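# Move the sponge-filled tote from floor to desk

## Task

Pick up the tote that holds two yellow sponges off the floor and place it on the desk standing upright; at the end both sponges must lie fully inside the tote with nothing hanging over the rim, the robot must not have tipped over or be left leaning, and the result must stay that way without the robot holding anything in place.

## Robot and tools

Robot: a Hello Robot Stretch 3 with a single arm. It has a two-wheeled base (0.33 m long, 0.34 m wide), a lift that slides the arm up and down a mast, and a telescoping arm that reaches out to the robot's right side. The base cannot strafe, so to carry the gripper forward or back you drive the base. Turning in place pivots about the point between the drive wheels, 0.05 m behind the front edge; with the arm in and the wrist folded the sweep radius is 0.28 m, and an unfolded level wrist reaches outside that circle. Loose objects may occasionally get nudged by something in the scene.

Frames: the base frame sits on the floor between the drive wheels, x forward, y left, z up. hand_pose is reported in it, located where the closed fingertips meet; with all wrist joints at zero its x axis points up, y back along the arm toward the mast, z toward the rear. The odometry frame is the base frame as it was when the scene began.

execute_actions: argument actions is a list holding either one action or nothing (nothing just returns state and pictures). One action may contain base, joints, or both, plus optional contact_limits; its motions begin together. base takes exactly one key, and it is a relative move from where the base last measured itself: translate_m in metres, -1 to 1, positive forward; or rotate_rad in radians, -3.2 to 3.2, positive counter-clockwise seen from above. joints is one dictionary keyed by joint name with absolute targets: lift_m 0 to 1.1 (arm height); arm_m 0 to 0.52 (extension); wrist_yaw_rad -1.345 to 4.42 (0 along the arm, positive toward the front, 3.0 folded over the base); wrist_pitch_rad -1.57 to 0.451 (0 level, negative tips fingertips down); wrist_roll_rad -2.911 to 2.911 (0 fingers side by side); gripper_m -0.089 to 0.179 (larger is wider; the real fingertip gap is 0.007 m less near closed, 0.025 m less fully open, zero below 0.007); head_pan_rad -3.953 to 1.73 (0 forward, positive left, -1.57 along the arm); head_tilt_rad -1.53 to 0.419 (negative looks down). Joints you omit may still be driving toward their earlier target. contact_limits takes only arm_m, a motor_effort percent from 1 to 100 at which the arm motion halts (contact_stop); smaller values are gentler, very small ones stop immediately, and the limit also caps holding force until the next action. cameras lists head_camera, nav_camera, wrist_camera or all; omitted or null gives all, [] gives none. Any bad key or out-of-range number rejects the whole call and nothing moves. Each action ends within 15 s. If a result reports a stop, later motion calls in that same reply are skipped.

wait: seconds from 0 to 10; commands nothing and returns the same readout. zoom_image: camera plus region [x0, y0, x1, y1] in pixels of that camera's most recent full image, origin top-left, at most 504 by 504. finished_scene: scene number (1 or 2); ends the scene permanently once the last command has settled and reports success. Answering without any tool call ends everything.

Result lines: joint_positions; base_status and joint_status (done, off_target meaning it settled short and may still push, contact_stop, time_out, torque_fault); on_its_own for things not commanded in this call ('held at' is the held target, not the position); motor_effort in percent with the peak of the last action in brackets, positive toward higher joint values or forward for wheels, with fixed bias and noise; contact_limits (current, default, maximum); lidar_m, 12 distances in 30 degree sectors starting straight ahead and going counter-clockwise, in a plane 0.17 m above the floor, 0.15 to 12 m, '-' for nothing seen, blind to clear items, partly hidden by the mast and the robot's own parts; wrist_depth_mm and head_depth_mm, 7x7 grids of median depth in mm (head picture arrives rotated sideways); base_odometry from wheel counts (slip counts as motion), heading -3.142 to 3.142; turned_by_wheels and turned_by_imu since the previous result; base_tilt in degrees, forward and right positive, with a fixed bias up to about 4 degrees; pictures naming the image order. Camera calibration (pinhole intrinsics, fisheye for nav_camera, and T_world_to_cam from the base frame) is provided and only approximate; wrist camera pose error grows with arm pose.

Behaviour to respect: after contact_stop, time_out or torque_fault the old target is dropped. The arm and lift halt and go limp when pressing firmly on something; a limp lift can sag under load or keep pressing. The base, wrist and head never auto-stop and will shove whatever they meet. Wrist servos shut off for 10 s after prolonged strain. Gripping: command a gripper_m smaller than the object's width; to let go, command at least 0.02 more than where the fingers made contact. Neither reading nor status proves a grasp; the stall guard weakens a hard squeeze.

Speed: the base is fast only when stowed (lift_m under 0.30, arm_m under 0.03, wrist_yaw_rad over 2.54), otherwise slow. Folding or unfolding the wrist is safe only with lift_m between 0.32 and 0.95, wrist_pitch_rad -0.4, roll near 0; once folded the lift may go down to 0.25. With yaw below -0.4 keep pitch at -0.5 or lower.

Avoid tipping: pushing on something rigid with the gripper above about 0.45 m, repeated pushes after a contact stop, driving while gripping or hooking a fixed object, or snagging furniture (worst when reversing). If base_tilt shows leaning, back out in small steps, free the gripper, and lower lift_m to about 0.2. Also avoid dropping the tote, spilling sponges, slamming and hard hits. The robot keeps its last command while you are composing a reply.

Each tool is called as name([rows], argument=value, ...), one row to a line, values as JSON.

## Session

execute_actions(actions=[])

Scene clock: 0.00 s.
base_odometry: x=+0.000 y=+0.000 heading=+0.000 (m, m, rad; odometry frame)
turned_by_wheels: +0.000 (rad since the last result)
turned_by_imu: +0.000 (rad since the last result)
base_tilt: forward=+3.1 right=+0.4 (deg)
lidar_m: 2.05 1.93 1.97 1.91 2.54 2.58 1.80 1.81 1.83 1.33 1.59 1.23
head_depth_mm: 1869 1929 1925 1935 1943 1938 1952 / 1944 2126 2150 2150 2147 2164 2181 / 1927 2413 2424 2449 2396 2402 2353 / 1919 2390 2385 2339 2313 2288 2252 / 1886 2246 2185 2144 2144 2092 2085 / 1887 2090 2059 2026 2007 1971 1958 / 1863 1953 1920 1905 1890 1867 1856
base_status: not commanded
joint_positions: lift_m=+0.353 arm_m=-0.002 wrist_yaw_rad=+2.975 wrist_pitch_rad=-0.415 wrist_roll_rad=-0.004 gripper_m=+0.037 head_pan_rad=-0.014 head_tilt_rad=-0.022
joint_status: not commanded
motor_effort: left_wheel=-1 right_wheel=+0 lift_m=+38 arm_m=+0 wrist_yaw_rad=+0 wrist_pitch_rad=+6 wrist_roll_rad=+0 gripper_m=+1 head_pan_rad=+0 head_tilt_rad=+4 (%)
hand_pose: x=+0.0161 y=+0.0785 z=+0.3663 quat_wxyz=(+0.203, +0.700, +0.088, +0.679) (m; base frame)
wrist_depth_mm: - - - - - - - / - - - - - - - / - - - - - 971 925 / 865 865 830 808 787 760 740 / 701 684 - 670 671 645 618 / 584 580 - 560 518 554 526 / 510 512 - - 473 472 465
pictures: head_camera (sideways: a quarter turn clockwise sets it upright), nav_camera (sideways: a quarter turn counterclockwise sets it upright), wrist_camera
camera_calibration (this result's frames):
head_camera: T_world_to_cam=[[0.0161493, 0.0454994, -0.998834, 1.31733], [-0.0106496, 0.998915, 0.0453309, -0.0559681], [0.999813, 0.00990509, 0.0166164, -0.0684953], [0, 0, 0, 1]] pos_world=[0.0466124, -0.00335202, 1.31947]
nav_camera: T_world_to_cam=[[0.0306052, 0.0356099, 0.998897, -1.26465], [0.0498289, -0.998177, 0.0340575, 0.00801123], [0.998289, 0.0487316, -0.0323238, -0.0118374], [0, 0, 0, 1]] pos_world=[0.0501227, 0.0536074, 1.2626]
wrist_camera: T_world_to_cam=[[0.986108, -0.16328, -0.0304965, 0.0110912], [-0.120393, -0.576096, -0.808467, 0.369936], [0.114437, 0.800908, -0.587751, 0.317364], [0, 0, 0, 1]] pos_world=[-0.0027178, -0.0392491, 0.48595]
Images, in order (width x height): head_camera 896x504, nav_camera 672x504, wrist_camera 644x364.

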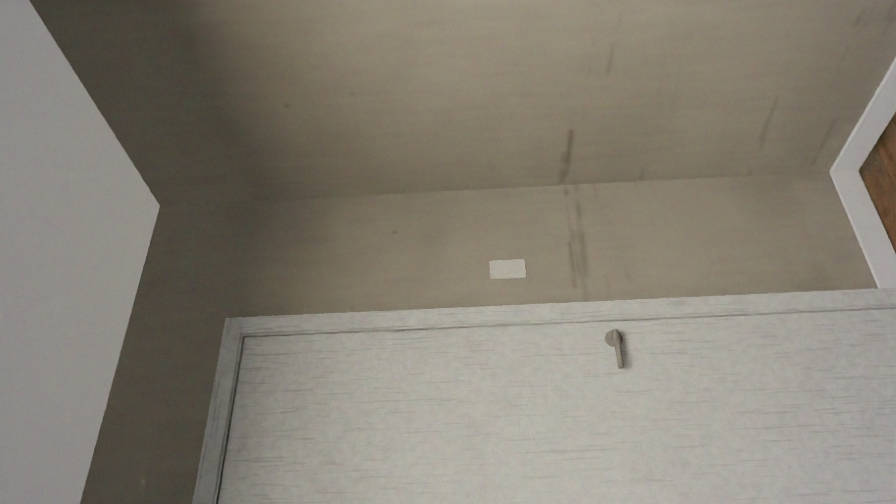

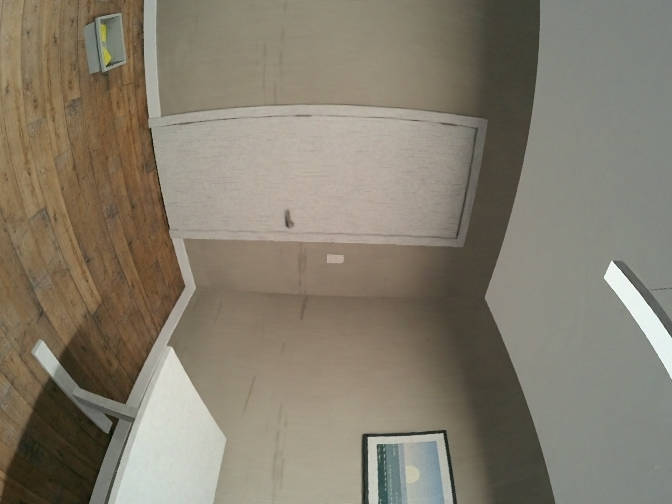

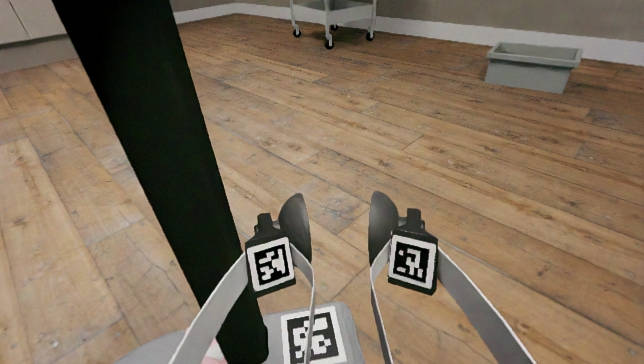

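execute_actions([
  {"joints": {"head_pan_rad": 0.85, "head_tilt_rad": -0.7, "lift_m": 0.28}},
], cameras=["head_camera", "nav_camera"])

Scene clock: 5.60 s.
base_odometry: x=+0.000 y=+0.000 heading=+0.000 (m, m, rad; odometry frame)
turned_by_wheels: +0.000 (rad since the last result)
turned_by_imu: +0.001 (rad since the last result)
base_tilt: forward=+3.0 right=+0.3 (deg)
lidar_m: 2.05 1.92 1.96 1.90 2.53 2.58 1.80 1.81 1.84 1.33 1.59 1.22
head_depth_mm: 1638 1790 1994 2123 1726 1440 1234 / 1665 1846 2052 2164 1741 1458 1244 / 1700 1879 2105 2179 1754 1456 1249 / 1737 1923 2153 2211 1761 1462 1257 / 1763 1971 2220 2222 1771 1487 1256 / 1813 2009 2270 2239 1782 1484 1269 / 1845 2072 2342 2248 1797 1484 1275
base_status: not commanded
joint_positions: lift_m=+0.280 arm_m=-0.002 wrist_yaw_rad=+2.975 wrist_pitch_rad=-0.415 wrist_roll_rad=-0.004 gripper_m=+0.037 head_pan_rad=+0.843 head_tilt_rad=-0.691
joint_status: all done
motor_effort: left_wheel=+0(0) right_wheel=+0(0) lift_m=+28(29) arm_m=+1(0) wrist_yaw_rad=+0(1) wrist_pitch_rad=+6(6) wrist_roll_rad=+0(0) gripper_m=+1(0) head_pan_rad=+2(33) head_tilt_rad=-5(45) (%)
hand_pose: x=+0.0161 y=+0.0785 z=+0.2937 quat_wxyz=(+0.203, +0.700, +0.088, +0.679) (m; base frame)
wrist_depth_mm: - - - - - - - / - - - - - - - / 957 - 893 859 832 837 817 / 744 725 700 687 676 651 642 / 595 574 - 552 563 537 518 / 493 509 - - 451 459 451 / 441 - - - 405 397 390
pictures: head_camera (sideways: a quarter turn clockwise sets it upright), nav_camera (sideways: a quarter turn counterclockwise sets it upright)
camera_calibration (this result's frames):
head_camera: T_world_to_cam=[[-0.438492, -0.423247, -0.792835, 1.05111], [-0.739494, 0.671255, 0.0506472, -0.0584], [0.510758, 0.608505, -0.607328, 0.746528], [0, 0, 0, 1]] pos_world=[0.0364205, 0.0298142, 1.2897]
nav_camera: T_world_to_cam=[[0.401308, 0.504381, 0.76456, -0.961031], [0.791759, -0.610701, -0.0127044, 0.0643739], [0.46051, 0.610446, -0.644427, 0.788028], [0, 0, 0, 1]] pos_world=[-0.0281941, 0.0429902, 1.24341]
Images, in order (width x height): head_camera 896x504, nav_camera 672x504.

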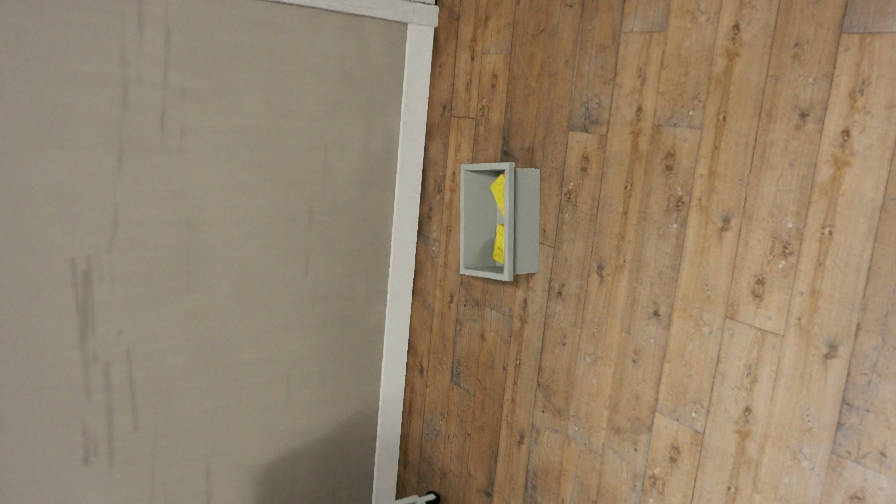

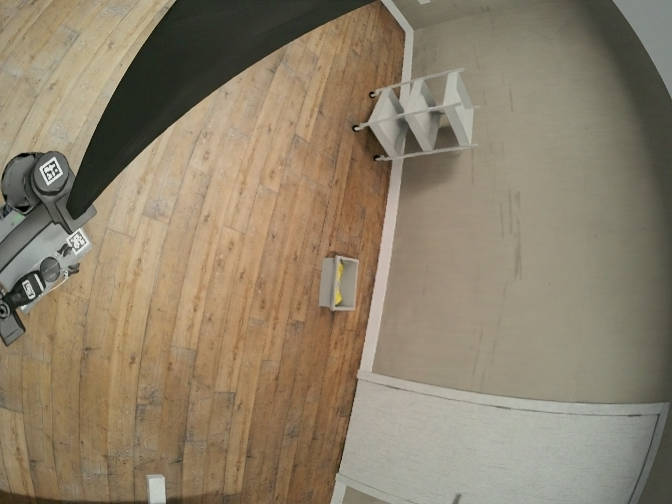

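zoom_image(camera="head_camera", region=[430, 150, 580, 300])

Region (430, 150, 580, 300) of head_camera's 896x504 image, scaled by 3.360, with more detail than that image has.

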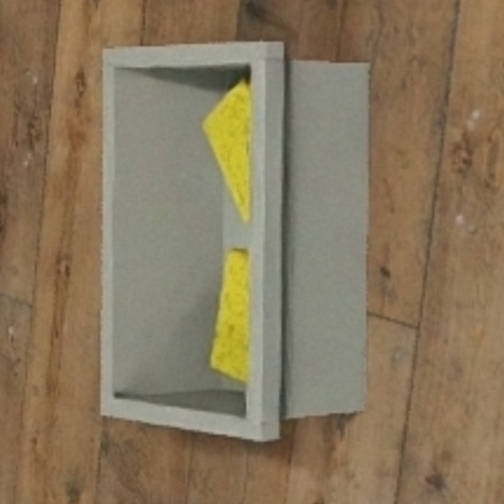

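execute_actions([
  {"base": {"rotate_rad": 0.565}, "joints": {"head_pan_rad": -0.95, "head_tilt_rad": -0.7}},
], cameras=["head_camera", "nav_camera"])

Scene clock: 76.50 s.
base_odometry: x=+0.000 y=+0.000 heading=+0.565 (m, m, rad; odometry frame)
turned_by_wheels: +0.565 (rad since the last result)
turned_by_imu: +0.567 (rad since the last result)
base_tilt: forward=+3.0 right=+0.4 (deg)
lidar_m: 1.92 1.97 1.90 2.53 2.32 1.81 1.80 1.85 1.33 1.59 1.22 2.03
head_depth_mm: 1408 1530 1246 1011 1726 1438 1238 / 1479 1602 1264 1063 1738 1454 1245 / 1567 1722 1276 1480 1650 1463 1252 / 1654 1839 1908 2050 1761 1475 1253 / 1759 1977 2225 2149 1776 1475 1257 / 1871 2119 2403 2229 1781 1481 1266 / 1994 2254 2490 2260 1803 1495 1269
base_status: done
joint_positions: lift_m=+0.280 arm_m=-0.002 wrist_yaw_rad=+2.975 wrist_pitch_rad=-0.415 wrist_roll_rad=-0.004 gripper_m=+0.037 head_pan_rad=-0.943 head_tilt_rad=-0.692
joint_status: all done
motor_effort: left_wheel=-2(7) right_wheel=+2(7) lift_m=+28(28) arm_m=+0(0) wrist_yaw_rad=+0(1) wrist_pitch_rad=+6(6) wrist_roll_rad=+0(0) gripper_m=+0(0) head_pan_rad=-3(33) head_tilt_rad=-4(5) (%)
hand_pose: x=+0.0161 y=+0.0785 z=+0.2937 quat_wxyz=(+0.203, +0.700, +0.088, +0.679) (m; base frame)
wrist_depth_mm: - - - - - - - / - - - - - - - / - - 920 892 848 806 799 / 734 720 703 685 661 653 631 / 598 581 - 549 554 531 519 / 497 500 - - 447 459 449 / 443 - - - 406 399 391
pictures: head_camera (sideways: a quarter turn clockwise sets it upright), nav_camera (sideways: a quarter turn counterclockwise sets it upright)
camera_calibration (this result's frames):
head_camera: T_world_to_cam=[[-0.320471, 0.519188, -0.792302, 1.04969], [0.813471, 0.579396, 0.0506393, -0.0678627], [0.485348, -0.628286, -0.608024, 0.747588], [0, 0, 0, 1]] pos_world=[0.0287604, -0.0359696, 1.28966]
nav_camera: T_world_to_cam=[[0.407651, -0.500131, 0.763996, -0.960334], [-0.765429, -0.643394, -0.0127666, 0.0739537], [0.497935, -0.57958, -0.645095, 0.788668], [0, 0, 0, 1]] pos_world=[0.0553816, 0.0243848, 1.2434]
Images, in order (width x height): head_camera 896x504, nav_camera 672x504.

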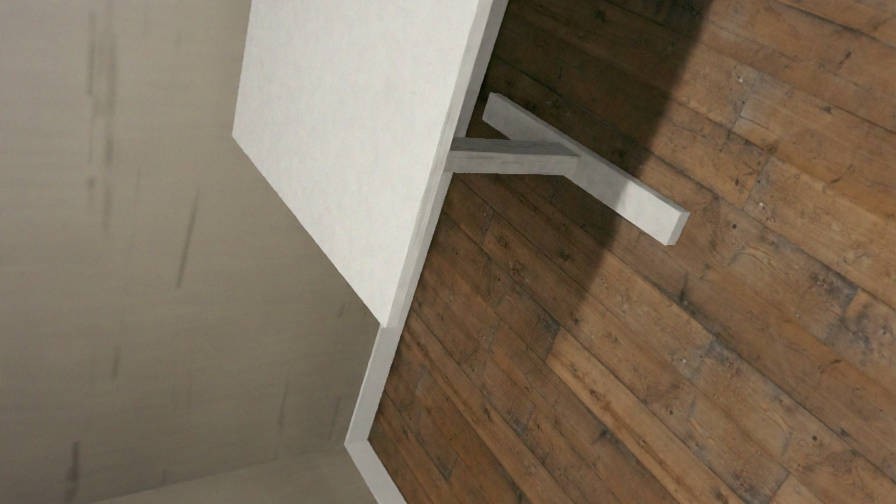

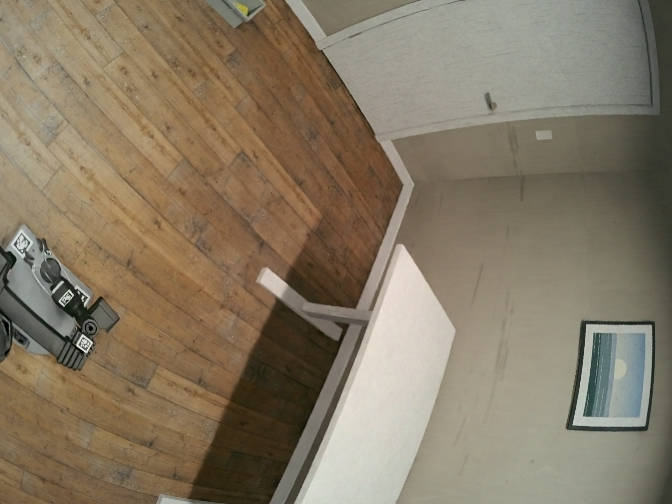

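execute_actions([
  {"base": {"translate_m": 0.88}, "joints": {"head_pan_rad": 0.6, "head_tilt_rad": -1.05}},
], cameras=["head_camera"])

Scene clock: 97.80 s.
base_odometry: x=+0.743 y=+0.471 heading=+0.565 (m, m, rad; odometry frame)
turned_by_wheels: +0.000 (rad since the last result)
turned_by_imu: +0.005 (rad since the last result)
base_tilt: forward=+3.0 right=+0.4 (deg)
lidar_m: 1.06 1.10 1.44 2.57 2.64 2.59 2.68 1.89 1.12 1.10 1.58 1.11
head_depth_mm: 1018 1174 1381 1514 1357 1226 1112 / 1069 1246 1482 1525 1366 1232 1117 / 1137 1326 1599 1537 1344 1235 1122 / 1202 1425 1672 1545 1358 1239 1136 / 1274 1528 1735 1549 1368 1242 1145 / 1366 1648 1785 1561 1388 1253 1138 / 1451 1798 1786 1572 1396 1257 1142
base_status: done
joint_positions: lift_m=+0.280 arm_m=-0.002 wrist_yaw_rad=+2.975 wrist_pitch_rad=-0.415 wrist_roll_rad=-0.004 gripper_m=+0.037 head_pan_rad=+0.593 head_tilt_rad=-1.038
joint_status: all done
motor_effort: left_wheel=-2(6) right_wheel=+2(6) lift_m=+29(29) arm_m=+1(0) wrist_yaw_rad=+0(0) wrist_pitch_rad=+6(6) wrist_roll_rad=+0(0) gripper_m=+1(1) head_pan_rad=+2(31) head_tilt_rad=-6(34) (%)
hand_pose: x=+0.0161 y=+0.0785 z=+0.2936 quat_wxyz=(+0.203, +0.700, +0.088, +0.679) (m; base frame)
wrist_depth_mm: - - - - - - 974 / - - - - - - 956 / 990 - 896 867 861 688 642 / 730 719 710 678 668 624 512 / 583 565 - 555 559 545 512 / 500 503 - - 456 459 444 / 441 - - - 411 401 400
pictures: head_camera (sideways: a quarter turn clockwise sets it upright)
camera_calibration (this result's frames):
head_camera: T_world_to_cam=[[-0.723009, -0.43209, -0.539033, 0.722119], [-0.536754, 0.842561, 0.044554, -0.0516823], [0.434917, 0.321541, -0.841105, 1.05101], [0, 0, 0, 1]] pos_world=[0.0372545, 0.0176219, 1.27556]
Images, in order (width x height): head_camera 896x504.

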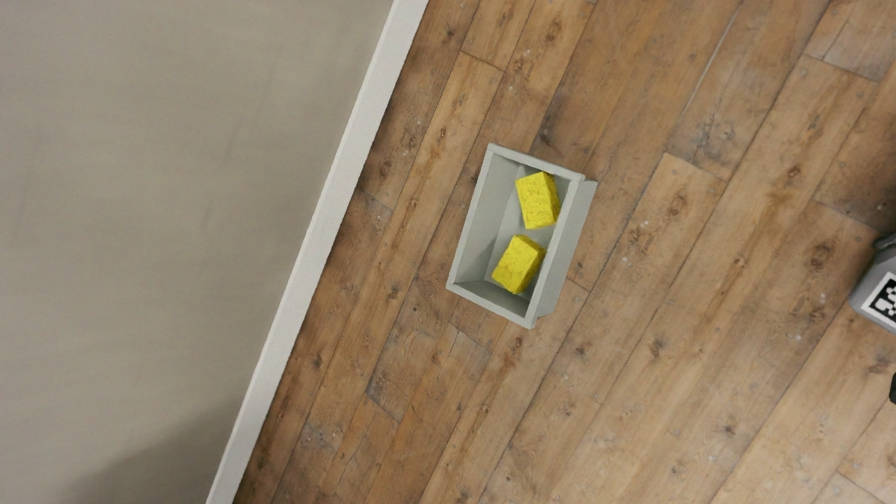

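zoom_image(camera="head_camera", region=[425, 135, 625, 335])

Region (425, 135, 625, 335) of head_camera's 896x504 image, scaled by 2.520, with more detail than that image has.

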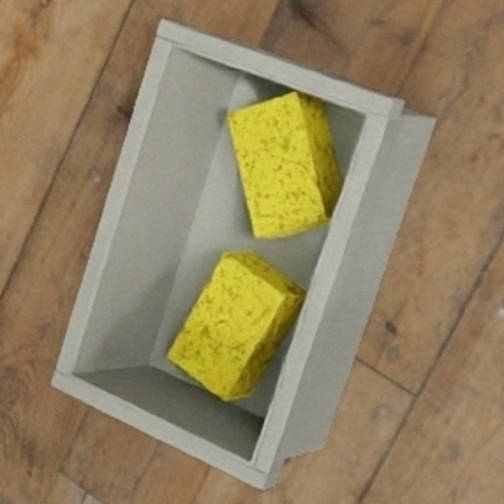

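execute_actions([
  {"base": {"rotate_rad": 0.6}, "joints": {"lift_m": 0.335, "head_pan_rad": -0.6}},
], cameras=[])

execute_actions([
  {"base": {"rotate_rad": 0.85}, "joints": {"wrist_yaw_rad": 1.4, "arm_m": 0.15, "gripper_m": 0.10, "head_pan_rad": -1.65, "head_tilt_rad": -1.05}},
], cameras=[])

execute_actions([
  {"base": {"rotate_rad": 0.84}, "joints": {"wrist_yaw_rad": -0.525, "wrist_pitch_rad": -1.19, "wrist_roll_rad": -1.57, "arm_m": 0.40}},
], cameras=["head_camera", "wrist_camera"])

Scene clock: 145.47 s.
base_odometry: x=+0.743 y=+0.471 heading=+1.165 (m, m, rad; odometry frame)
turned_by_wheels: +0.600 (rad since the last result)
turned_by_imu: +0.603 (rad since the last result)
base_tilt: forward=+3.0 right=+0.4 (deg)
lidar_m: 1.12 1.47 2.58 2.69 2.73 2.67 1.89 1.10 1.54 1.46 1.09 1.05
head_depth_mm: 1024 1217 1487 1527 1357 1224 1118 / 1021 1210 1473 1533 1364 1232 1150 / 1027 1214 1451 1539 1372 1233 1139 / 1027 1207 1468 1545 1381 1238 1128 / 1014 1195 1449 1549 1382 1245 1131 / 1011 1184 1433 1561 1326 1250 1133 / 1003 1176 1415 1574 1341 1253 1141
base_status: done
joint_positions: lift_m=+0.335 arm_m=-0.002 wrist_yaw_rad=+2.975 wrist_pitch_rad=-0.415 wrist_roll_rad=-0.004 gripper_m=+0.037 head_pan_rad=-0.593 head_tilt_rad=-1.038
joint_status: all done
motor_effort: left_wheel=-2(8) right_wheel=+2(7) lift_m=+48(48) arm_m=+1(0) wrist_yaw_rad=+0(1) wrist_pitch_rad=+6(7) wrist_roll_rad=+0(0) gripper_m=+1(1) head_pan_rad=-3(31) head_tilt_rad=-6(7) (%)
hand_pose: x=+0.0160 y=+0.0784 z=+0.3479 quat_wxyz=(+0.203, +0.700, +0.088, +0.679) (m; base frame)
wrist_depth_mm: - - - - - - - / - - - - - - - / - - - - 922 907 901 / 850 819 791 768 763 738 713 / 664 669 - 612 642 611 586 / 563 557 - 535 513 515 511 / 487 497 - - 454 450 444
pictures: none
No camera images: the call's "cameras" was empty. Leave "cameras" out to get every camera's image.

Scene clock: 147.83 s.
base_odometry: x=+0.743 y=+0.471 heading=+2.015 (m, m, rad; odometry frame)
turned_by_wheels: +0.850 (rad since the last result)
turned_by_imu: +0.855 (rad since the last result)
base_tilt: forward=+3.0 right=+0.4 (deg)
lidar_m: 1.47 2.59 2.93 2.59 2.69 1.71 1.10 1.55 1.17 1.06 1.08 1.30
head_depth_mm: 1146 1370 1639 1520 1358 1226 1128 / 1106 1322 1627 1528 1368 1247 - / 1079 1266 1546 1541 1395 1218 1159 / 1044 1233 1486 1552 1378 1223 1144 / 1024 1201 1458 1555 1383 1222 1132 / 1008 1170 1401 1551 1386 1248 1137 / 981 1137 1347 1540 1356 1238 1138
base_status: done
joint_positions: lift_m=+0.335 arm_m=+0.150 wrist_yaw_rad=+1.403 wrist_pitch_rad=-0.415 wrist_roll_rad=-0.004 gripper_m=+0.100 head_pan_rad=-1.643 head_tilt_rad=-1.038
joint_status: all done
motor_effort: left_wheel=-2(6) right_wheel=+1(4) lift_m=+47(47) arm_m=+4(3) wrist_yaw_rad=-3(4) wrist_pitch_rad=+6(6) wrist_roll_rad=+0(0) gripper_m=+1(86) head_pan_rad=-2(34) head_tilt_rad=-7(5) (%)
hand_pose: x=+0.2002 y=-0.3323 z=+0.3479 quat_wxyz=(+0.624, +0.557, -0.433, +0.336) (m; base frame)
wrist_depth_mm: - - - - - 808 624 / - - - - - 844 629 / - - - 948 996 840 667 / 832 813 786 717 641 711 680 / 669 655 661 609 582 532 593 / 553 565 527 527 470 497 509 / 476 480 467 462 449 447 445
pictures: none
No camera images: the call's "cameras" was empty. Leave "cameras" out to get every camera's image.

Scene clock: 150.90 s.
base_odometry: x=+0.743 y=+0.471 heading=+2.855 (m, m, rad; odometry frame)
turned_by_wheels: +0.840 (rad since the last result)
turned_by_imu: +0.845 (rad since the last result)
base_tilt: forward=+3.0 right=+0.4 (deg)
lidar_m: 2.79 2.60 2.67 1.90 1.10 1.54 1.34 1.06 1.07 1.16 1.46 2.58
head_depth_mm: 1042 1201 1411 1522 1360 1228 1130 / 1100 1277 1521 1532 1368 1254 - / 1172 1373 1633 1596 1346 1230 1158 / 1242 1470 1694 1605 1356 1239 1145 / 1321 1589 1766 1548 1379 1244 1128 / 1418 1724 1793 1560 1386 1246 1133 / 1531 1897 1792 1568 1400 1250 1138
base_status: done
joint_positions: lift_m=+0.335 arm_m=+0.400 wrist_yaw_rad=-0.522 wrist_pitch_rad=-1.190 wrist_roll_rad=-1.568 gripper_m=+0.100 head_pan_rad=-1.643 head_tilt_rad=-1.038
joint_status: all done
motor_effort: left_wheel=-1(6) right_wheel=+1(6) lift_m=+47(47) arm_m=+4(3) wrist_yaw_rad=-2(4) wrist_pitch_rad=+0(6) wrist_roll_rad=-1(1) gripper_m=+2(1) head_pan_rad=-3(2) head_tilt_rad=-6(7) (%)
hand_pose: x=-0.0578 y=-0.6079 z=+0.2266 quat_wxyz=(+0.800, +0.542, -0.145, -0.215) (m; base frame)
wrist_depth_mm: 282 302 315 325 314 451 481 / 288 309 330 332 335 464 508 / 296 318 340 372 348 483 522 / 304 326 348 360 365 504 525 / 310 331 354 384 379 544 518 / 318 341 386 312 346 556 513 / 321 360 387 439 498 563 521
pictures: head_camera (sideways: a quarter turn clockwise sets it upright), wrist_camera
camera_calibration (this result's frames):
head_camera: T_world_to_cam=[[0.106418, 0.835585, -0.538956, 0.716958], [0.9942, -0.0978826, 0.0445516, -0.0610181], [-0.0155277, -0.540571, -0.841155, 1.05382], [0, 0, 0, 1]] pos_world=[0.000730538, -0.0353854, 1.27556]
wrist_camera: T_world_to_cam=[[-0.494699, -0.792423, 0.356846, -0.588215], [-0.793571, 0.579278, 0.186228, 0.290796], [-0.354285, -0.191056, -0.915412, 0.23759], [0, 0, 0, 1]] pos_world=[0.0239524, -0.589174, 0.373241]
Images, in order (width x height): head_camera 896x504, wrist_camera 644x364.

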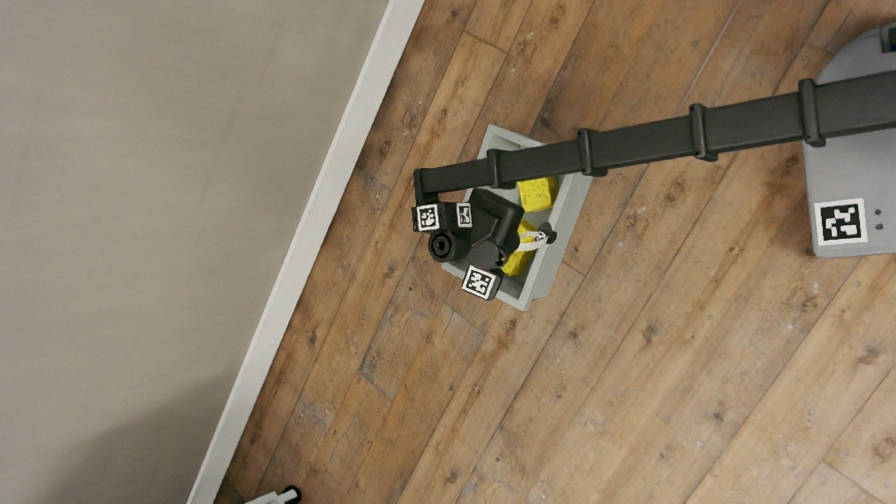

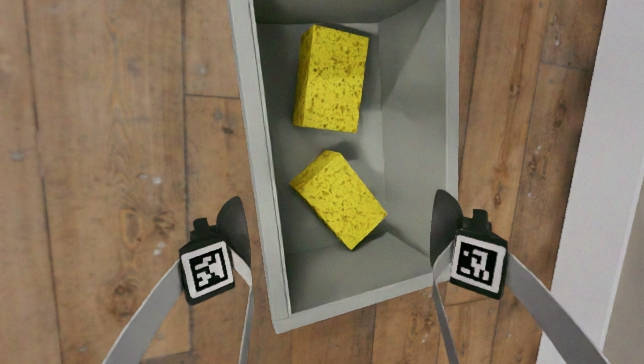

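execute_actions([
  {"base": {"translate_m": 0.026}, "joints": {"wrist_yaw_rad": -0.48, "arm_m": 0.395, "lift_m": 0.275}},
], cameras=["head_camera", "wrist_camera"])

Scene clock: 180.47 s.
base_odometry: x=+0.718 y=+0.478 heading=+2.855 (m, m, rad; odometry frame)
turned_by_wheels: +0.000 (rad since the last result)
turned_by_imu: +0.001 (rad since the last result)
base_tilt: forward=+3.0 right=+0.4 (deg)
lidar_m: 2.77 2.57 2.66 1.89 1.11 1.56 1.36 1.07 1.09 1.18 1.45 2.56
head_depth_mm: 1055 1215 1427 1515 1361 1228 1129 / 1115 1291 1542 1533 1361 1236 - / 1183 1389 1646 1574 1338 1235 1160 / 1260 1490 1714 1578 1349 1246 1143 / 1346 1613 1776 1551 1384 1244 1129 / 1435 1747 1800 1565 1389 1252 1135 / 1559 1898 1790 1574 1390 1254 1140
base_status: done
joint_positions: lift_m=+0.275 arm_m=+0.395 wrist_yaw_rad=-0.484 wrist_pitch_rad=-1.190 wrist_roll_rad=-1.568 gripper_m=+0.100 head_pan_rad=-1.643 head_tilt_rad=-1.038
joint_status: all done
motor_effort: left_wheel=-2(4) right_wheel=+2(7) lift_m=+29(43) arm_m=-3(3) wrist_yaw_rad=+4(5) wrist_pitch_rad=+0(0) wrist_roll_rad=-1(1) gripper_m=+1(1) head_pan_rad=-3(2) head_tilt_rad=-7(6) (%)
hand_pose: x=-0.0553 y=-0.6048 z=+0.1672 quat_wxyz=(+0.804, +0.544, -0.135, -0.199) (m; base frame)
wrist_depth_mm: 236 252 275 218 281 251 422 / 242 260 287 274 292 267 442 / 248 267 291 281 313 288 465 / 257 274 297 316 357 291 492 / 260 283 321 304 321 458 503 / 268 288 325 326 334 316 514 / 279 304 329 278 277 477 510
pictures: head_camera (sideways: a quarter turn clockwise sets it upright), wrist_camera
camera_calibration (this result's frames):
head_camera: T_world_to_cam=[[0.106477, 0.835577, -0.538956, 0.716958], [0.994193, -0.0979527, 0.0445517, -0.0610181], [-0.0155658, -0.54057, -0.841155, 1.05382], [0, 0, 0, 1]] pos_world=[0.000728041, -0.035385, 1.27556]
wrist_camera: T_world_to_cam=[[-0.463743, -0.810959, 0.356774, -0.572856], [-0.815355, 0.54819, 0.186236, 0.282017], [-0.34661, -0.204532, -0.915439, 0.177016], [0, 0, 0, 1]] pos_world=[0.025641, -0.582956, 0.313906]
Images, in order (width x height): head_camera 896x504, wrist_camera 644x364.

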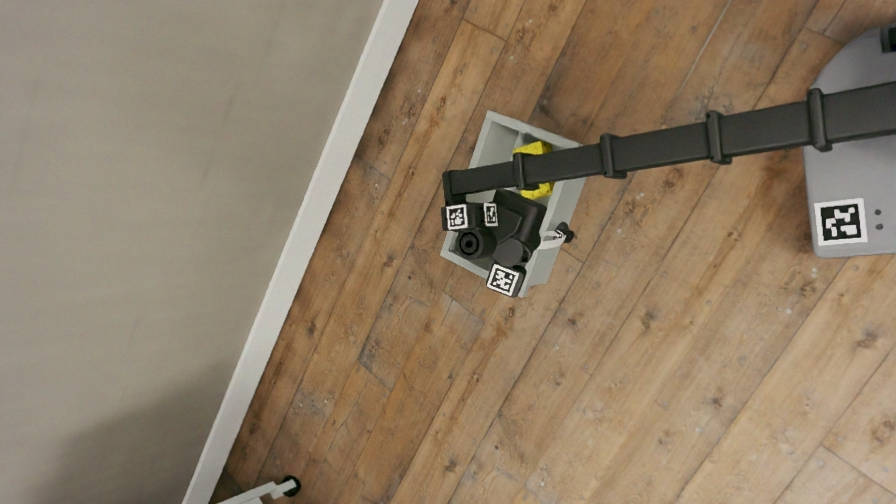

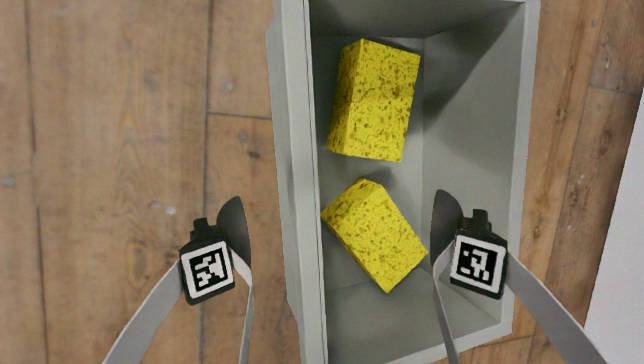

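execute_actions([
  {"joints": {"lift_m": 0.198, "arm_m": 0.402}},
], cameras=["head_camera", "wrist_camera"])

Scene clock: 199.97 s.
base_odometry: x=+0.718 y=+0.478 heading=+2.855 (m, m, rad; odometry frame)
turned_by_wheels: +0.000 (rad since the last result)
turned_by_imu: +0.001 (rad since the last result)
base_tilt: forward=+3.0 right=+0.4 (deg)
lidar_m: 2.78 2.57 2.66 1.89 1.11 1.56 1.37 1.08 1.09 1.17 1.45 2.55
head_depth_mm: 1058 1215 1429 1520 1358 1225 1127 / 1117 1293 1547 1531 1343 1237 - / 1182 1384 1647 1565 1357 1234 - / 1261 1489 1702 1562 1350 1244 1142 / 1344 1611 1763 1549 1387 1244 1131 / 1444 1758 1788 1565 1394 1255 1135 / 1556 1902 1800 1567 1393 1257 1139
base_status: not commanded
joint_positions: lift_m=+0.198 arm_m=+0.402 wrist_yaw_rad=-0.484 wrist_pitch_rad=-1.190 wrist_roll_rad=-1.568 gripper_m=+0.100 head_pan_rad=-1.643 head_tilt_rad=-1.038
joint_status: all done
motor_effort: left_wheel=-2(2) right_wheel=+2(2) lift_m=+29(29) arm_m=+3(2) wrist_yaw_rad=+3(4) wrist_pitch_rad=+0(0) wrist_roll_rad=-1(1) gripper_m=+1(1) head_pan_rad=-2(3) head_tilt_rad=-6(6) (%)
hand_pose: x=-0.0553 y=-0.6112 z=+0.0902 quat_wxyz=(+0.804, +0.544, -0.135, -0.199) (m; base frame)
wrist_depth_mm: 179 189 206 113 216 230 187 / 182 196 212 118 213 237 190 / 188 201 219 123 217 253 194 / 192 206 226 129 266 259 197 / 196 212 236 137 233 251 207 / 202 214 246 146 241 262 217 / 207 227 246 208 268 265 448
pictures: head_camera (sideways: a quarter turn clockwise sets it upright), wrist_camera
camera_calibration (this result's frames):
head_camera: T_world_to_cam=[[0.106477, 0.835577, -0.538956, 0.716958], [0.994193, -0.0979526, 0.0445517, -0.0610181], [-0.0155657, -0.54057, -0.841155, 1.05382], [0, 0, 0, 1]] pos_world=[0.000728045, -0.035385, 1.27556]
wrist_camera: T_world_to_cam=[[-0.463698, -0.811035, 0.35666, -0.550604], [-0.81541, 0.548105, 0.186249, 0.299829], [-0.346542, -0.204461, -0.915481, 0.105272], [0, 0, 0, 1]] pos_world=[0.0256501, -0.589372, 0.236911]
Images, in order (width x height): head_camera 896x504, wrist_camera 644x364.

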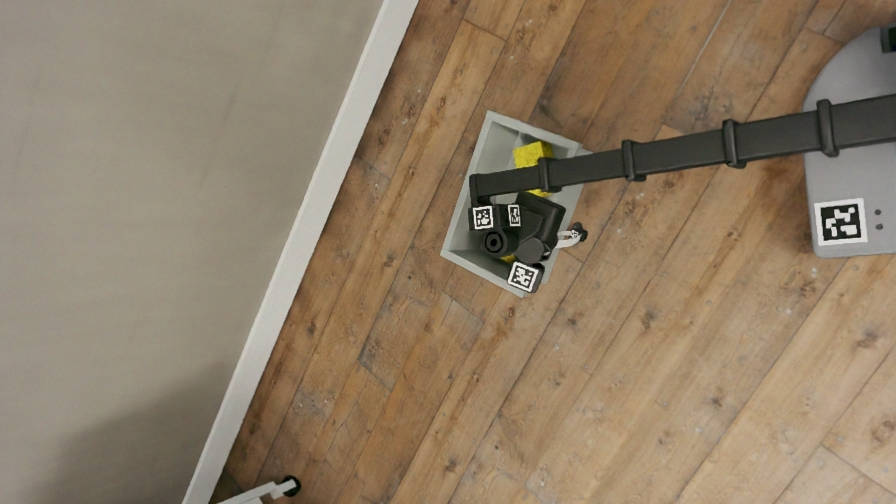

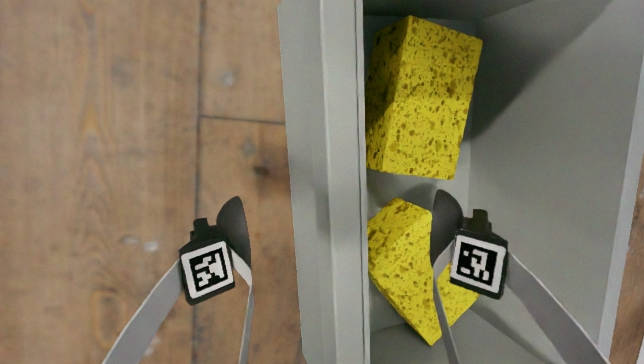

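execute_actions([
  {"joints": {"gripper_m": -0.038}},
], cameras=["wrist_camera"])

Scene clock: 206.70 s.
base_odometry: x=+0.718 y=+0.478 heading=+2.854 (m, m, rad; odometry frame)
turned_by_wheels: +0.000 (rad since the last result)
turned_by_imu: +0.001 (rad since the last result)
base_tilt: forward=+3.0 right=+0.3 (deg)
lidar_m: 2.77 2.57 2.65 1.89 1.11 1.56 1.36 1.08 1.09 1.17 1.45 2.55
head_depth_mm: 1059 1213 1425 1517 1355 1226 1130 / 1111 1292 1525 1528 1348 1237 - / 1187 1387 1649 1565 1348 1232 - / 1256 1491 1704 1571 1357 1242 1144 / 1343 1612 1781 1553 1380 1246 1128 / 1443 1755 1787 1562 1383 1247 1133 / 1558 1898 1794 1572 1398 1256 1140
base_status: not commanded
joint_positions: lift_m=+0.198 arm_m=+0.402 wrist_yaw_rad=-0.483 wrist_pitch_rad=-1.195 wrist_roll_rad=-1.569 gripper_m=-0.037 head_pan_rad=-1.643 head_tilt_rad=-1.038
joint_status: all done
motor_effort: left_wheel=-2(2) right_wheel=+2(3) lift_m=+30(30) arm_m=+3(4) wrist_yaw_rad=+3(4) wrist_pitch_rad=+2(2) wrist_roll_rad=-1(1) gripper_m=-20(99) head_pan_rad=-2(3) head_tilt_rad=-6(7) (%)
hand_pose: x=-0.0547 y=-0.6103 z=+0.0899 quat_wxyz=(+0.802, +0.546, -0.135, -0.199) (m; base frame)
wrist_depth_mm: 178 191 206 112 216 227 184 / 184 196 212 117 210 232 188 / 187 199 218 123 216 248 190 / 191 207 226 131 266 255 194 / 197 211 232 127 237 261 203 / 202 218 235 212 243 260 214 / 208 224 250 226 268 253 223
pictures: wrist_camera
camera_calibration (this result's frames):
wrist_camera: T_world_to_cam=[[-0.463933, -0.812738, 0.352453, -0.550121], [-0.816085, 0.546884, 0.186878, 0.298966], [-0.344634, -0.200932, -0.916981, 0.107699], [0, 0, 0, 1]] pos_world=[0.0258792, -0.588964, 0.236779]
Images, in order (width x height): wrist_camera 644x364.

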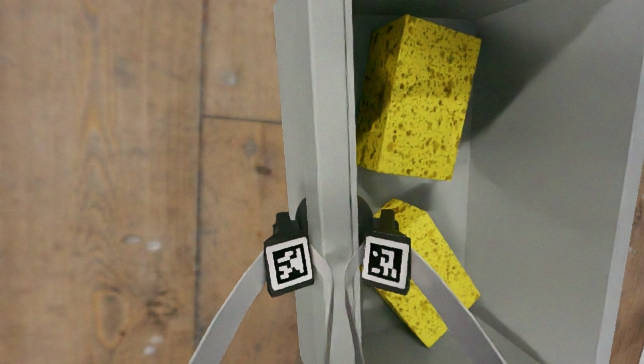

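execute_actions([
  {"joints": {"lift_m": 0.26}},
], cameras=["head_camera", "wrist_camera"])

Scene clock: 211.57 s.
base_odometry: x=+0.718 y=+0.478 heading=+2.855 (m, m, rad; odometry frame)
turned_by_wheels: +0.000 (rad since the last result)
turned_by_imu: +0.001 (rad since the last result)
base_tilt: forward=+3.1 right=+0.4 (deg)
lidar_m: 2.77 2.57 2.65 1.89 1.11 1.56 1.36 1.07 0.54 0.55 1.45 2.55
head_depth_mm: 1053 1214 1430 1516 1362 1225 1136 / 1114 1292 1543 1535 1361 1235 - / 1182 1386 1653 1565 1322 1238 1159 / 1258 1490 1710 1570 1341 1239 1146 / 1341 1617 1769 1556 1383 1240 1134 / 1447 1746 1786 1563 1394 1250 1134 / 1554 1909 1795 1572 1389 1256 1143
base_status: not commanded
joint_positions: lift_m=+0.259 arm_m=+0.402 wrist_yaw_rad=-0.483 wrist_pitch_rad=-1.219 wrist_roll_rad=-1.569 gripper_m=-0.037 head_pan_rad=-1.643 head_tilt_rad=-1.038
joint_status: all done
motor_effort: left_wheel=-2(2) right_wheel=+2(2) lift_m=+53(57) arm_m=+3(4) wrist_yaw_rad=+3(4) wrist_pitch_rad=+12(13) wrist_roll_rad=+0(1) gripper_m=-21(21) head_pan_rad=-3(3) head_tilt_rad=-6(8) (%)
hand_pose: x=-0.0519 y=-0.6049 z=+0.1494 quat_wxyz=(+0.796, +0.556, -0.137, -0.197) (m; base frame)
wrist_depth_mm: 228 241 259 113 216 226 183 / 233 248 267 116 209 234 186 / 236 256 277 121 217 250 190 / 243 261 284 127 270 252 200 / 251 267 293 128 241 258 211 / 259 275 297 143 247 264 217 / 263 285 319 226 267 255 227
pictures: head_camera (sideways: a quarter turn clockwise sets it upright), wrist_camera
camera_calibration (this result's frames):
head_camera: T_world_to_cam=[[0.106477, 0.835577, -0.538956, 0.716958], [0.994193, -0.0979526, 0.0445517, -0.0610181], [-0.0155658, -0.54057, -0.841155, 1.05382], [0, 0, 0, 1]] pos_world=[0.000728045, -0.035385, 1.27556]
wrist_camera: T_world_to_cam=[[-0.467569, -0.820296, 0.329383, -0.566732], [-0.818401, 0.54254, 0.189396, 0.284115], [-0.334065, -0.181012, -0.925006, 0.178121], [0, 0, 0, 1]] pos_world=[0.0270378, -0.58679, 0.297625]
Images, in order (width x height): head_camera 896x504, wrist_camera 644x364.

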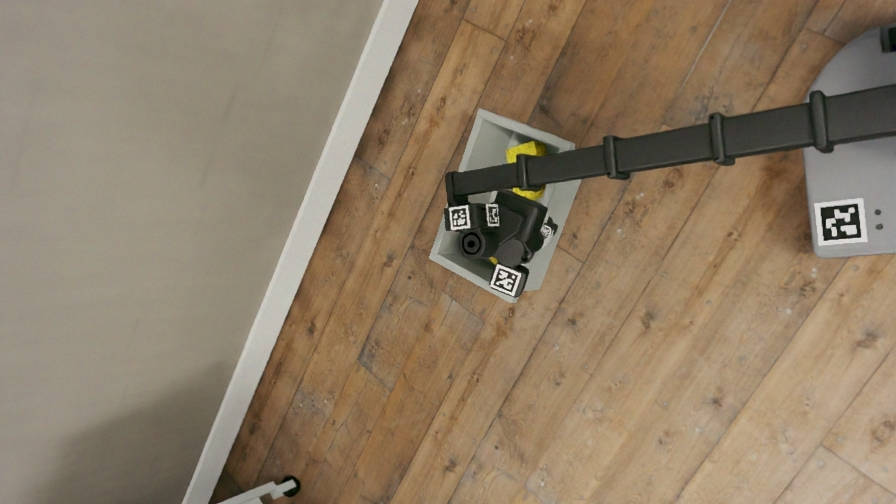

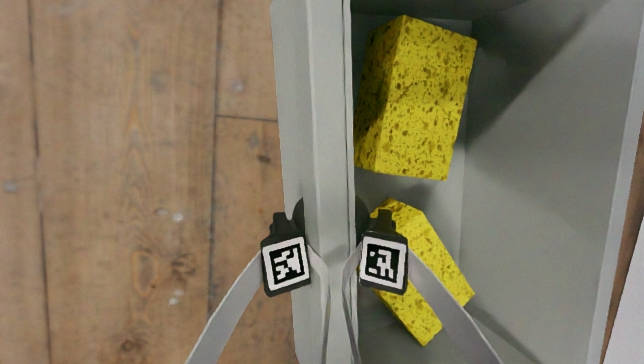

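execute_actions([
  {"base": {"rotate_rad": -1.68}, "joints": {"lift_m": 0.62, "arm_m": 0.07, "wrist_yaw_rad": 0.1, "head_pan_rad": -2.3, "head_tilt_rad": -0.8}},
], cameras=["head_camera", "wrist_camera", "nav_camera"])

Scene clock: 253.33 s.
base_odometry: x=+0.718 y=+0.478 heading=+1.175 (m, m, rad; odometry frame)
turned_by_wheels: -1.680 (rad since the last result)
turned_by_imu: -1.687 (rad since the last result)
base_tilt: forward=+3.1 right=+0.4 (deg)
lidar_m: 1.14 1.45 2.56 2.68 2.73 2.66 1.89 1.11 1.56 1.47 1.10 1.07
head_depth_mm: 1491 1347 1021 1876 1572 1348 1181 / 1460 1362 1032 1880 1574 1345 1187 / 1440 1386 1043 1582 1580 1362 1215 / 1414 1462 1806 1913 1601 1365 - / 1390 1563 1776 1922 1607 1400 - / 1368 1527 1736 1890 1607 1379 - / 1340 1496 1699 1874 1625 1389 784
base_status: done
joint_positions: lift_m=+0.619 arm_m=+0.070 wrist_yaw_rad=+0.098 wrist_pitch_rad=-1.220 wrist_roll_rad=-1.572 gripper_m=-0.037 head_pan_rad=-2.293 head_tilt_rad=-0.803
joint_status: all done
motor_effort: left_wheel=+1(7) right_wheel=-1(6) lift_m=+52(55) arm_m=-3(4) wrist_yaw_rad=+2(7) wrist_pitch_rad=+12(13) wrist_roll_rad=+1(1) gripper_m=-21(22) head_pan_rad=-3(28) head_tilt_rad=+3(26) (%)
hand_pose: x=-0.0149 y=-0.2805 z=+0.5093 quat_wxyz=(+0.819, +0.572, +0.029, +0.040) (m; base frame)
wrist_depth_mm: 501 532 562 113 213 228 183 / 524 551 605 116 209 234 187 / - - 616 122 216 245 190 / - - 632 128 267 252 200 / - - 651 128 242 259 210 / - 628 648 143 252 263 216 / 588 629 700 226 266 257 228
pictures: head_camera (sideways: a quarter turn clockwise sets it upright), nav_camera (sideways: a quarter turn counterclockwise sets it upright), wrist_camera
camera_calibration (this result's frames):
head_camera: T_world_to_cam=[[0.492347, 0.489497, -0.719713, 0.950124], [0.739523, -0.671323, 0.0493133, -0.0656781], [-0.459021, -0.556524, -0.692518, 0.863256], [0, 0, 0, 1]] pos_world=[-0.0229675, -0.0287516, 1.28488]
nav_camera: T_world_to_cam=[[-0.452465, -0.567874, 0.687601, -0.855524], [-0.793927, 0.607664, -0.0205753, 0.0842912], [-0.406147, -0.555215, -0.725797, 0.899149], [0, 0, 0, 1]] pos_world=[0.0450127, -0.0378296, 1.24259]
wrist_camera: T_world_to_cam=[[0.0626251, -0.94227, 0.328945, -0.427989], [-0.981708, 0.00121743, 0.190387, -0.0845979], [-0.179796, -0.334851, -0.924958, 0.541295], [0, 0, 0, 1]] pos_world=[0.0410754, -0.221925, 0.657567]
Images, in order (width x height): head_camera 896x504, nav_camera 672x504, wrist_camera 644x364.

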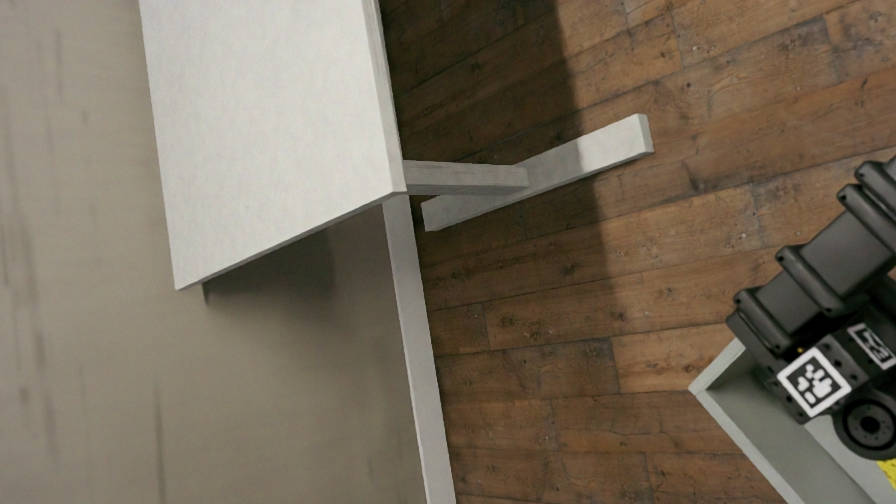

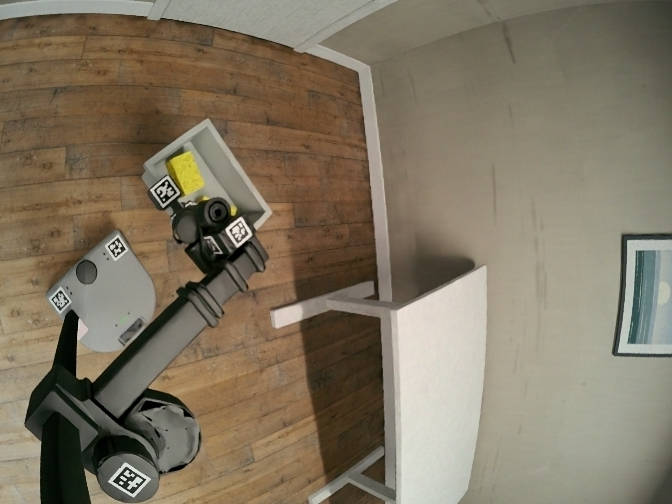

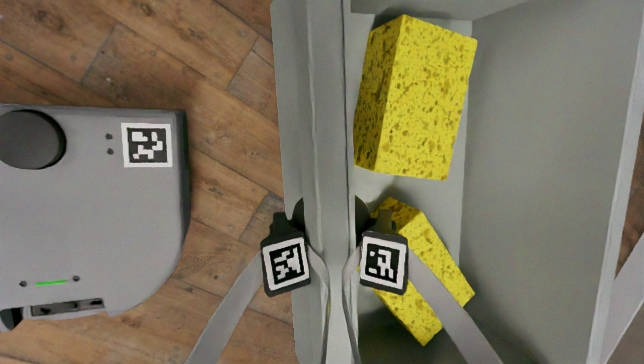

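execute_actions([
  {"base": {"translate_m": -0.5}, "joints": {"lift_m": 0.98, "wrist_pitch_rad": -1.17, "head_pan_rad": -1.3, "head_tilt_rad": -0.8}},
], cameras=["head_camera", "wrist_camera", "nav_camera"])

Scene clock: 276.20 s.
base_odometry: x=+0.525 y=+0.017 heading=+1.175 (m, m, rad; odometry frame)
turned_by_wheels: +0.000 (rad since the last result)
turned_by_imu: +0.002 (rad since the last result)
base_tilt: forward=+3.0 right=+0.4 (deg)
lidar_m: 1.57 1.87 2.81 2.82 2.30 2.24 1.40 1.35 0.82 1.37 1.54 1.48
head_depth_mm: 1318 1450 1609 1763 - 467 1161 / 1421 1581 1776 1878 601 467 1190 / 1544 1741 1973 1906 607 482 1191 / 1704 1926 2156 1911 517 494 1191 / 1694 1880 2112 1934 1593 1373 1200 / 1566 1726 1916 1935 1620 1380 1207 / 1441 1569 1720 1856 1629 1387 1209
base_status: done
joint_positions: lift_m=+0.979 arm_m=+0.070 wrist_yaw_rad=+0.098 wrist_pitch_rad=-1.205 wrist_roll_rad=-1.572 gripper_m=-0.037 head_pan_rad=-1.307 head_tilt_rad=-0.803
joint_status: all done
motor_effort: left_wheel=+2(3) right_wheel=-1(5) lift_m=+53(56) arm_m=-3(3) wrist_yaw_rad=+2(2) wrist_pitch_rad=+15(17) wrist_roll_rad=+1(1) gripper_m=-21(22) head_pan_rad=+3(31) head_tilt_rad=+2(2) (%)
hand_pose: x=-0.0145 y=-0.2842 z=+0.8704 quat_wxyz=(+0.823, +0.566, +0.029, +0.041) (m; base frame)
wrist_depth_mm: 753 839 907 112 215 228 183 / 791 856 896 116 210 233 185 / - - 934 122 217 247 190 / - - 984 128 266 254 199 / 827 938 - 128 243 258 209 / 868 914 - 144 248 262 214 / 912 967 - 225 266 256 229
pictures: head_camera (sideways: a quarter turn clockwise sets it upright), nav_camera (sideways: a quarter turn counterclockwise sets it upright), wrist_camera
camera_calibration (this result's frames):
head_camera: T_world_to_cam=[[-0.136444, 0.680732, -0.719713, 0.953959], [0.967975, 0.246156, 0.0493133, -0.0670716], [0.210731, -0.689936, -0.692518, 0.85917], [0, 0, 0, 1]] pos_world=[0.0140324, -0.040108, 1.28488]
nav_camera: T_world_to_cam=[[0.223814, -0.690733, 0.687601, -0.859649], [-0.944919, -0.326658, -0.0205753, 0.0852122], [0.238822, -0.645122, -0.725797, 0.895215], [0, 0, 0, 1]] pos_world=[0.0591228, 0.0115695, 1.24259]
wrist_camera: T_world_to_cam=[[0.0621378, -0.937212, 0.34318, -0.561241], [-0.98199, 0.0040588, 0.188888, -0.150856], [-0.178421, -0.348736, -0.920081, 0.86587], [0, 0, 0, 1]] pos_world=[0.041225, -0.223429, 1.01777]
Images, in order (width x height): head_camera 896x504, nav_camera 672x504, wrist_camera 644x364.

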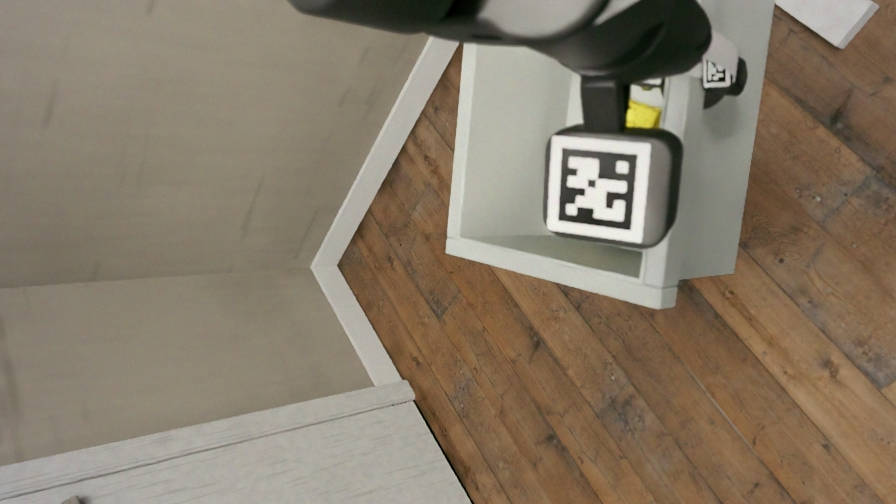

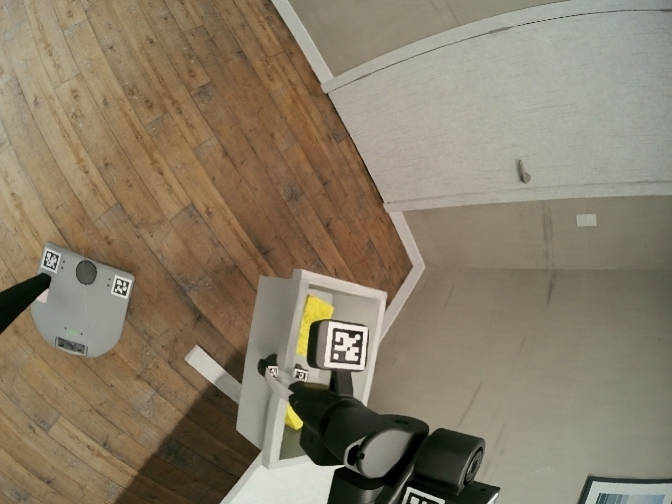

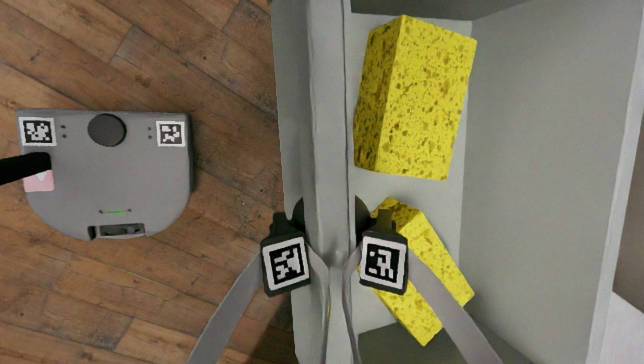

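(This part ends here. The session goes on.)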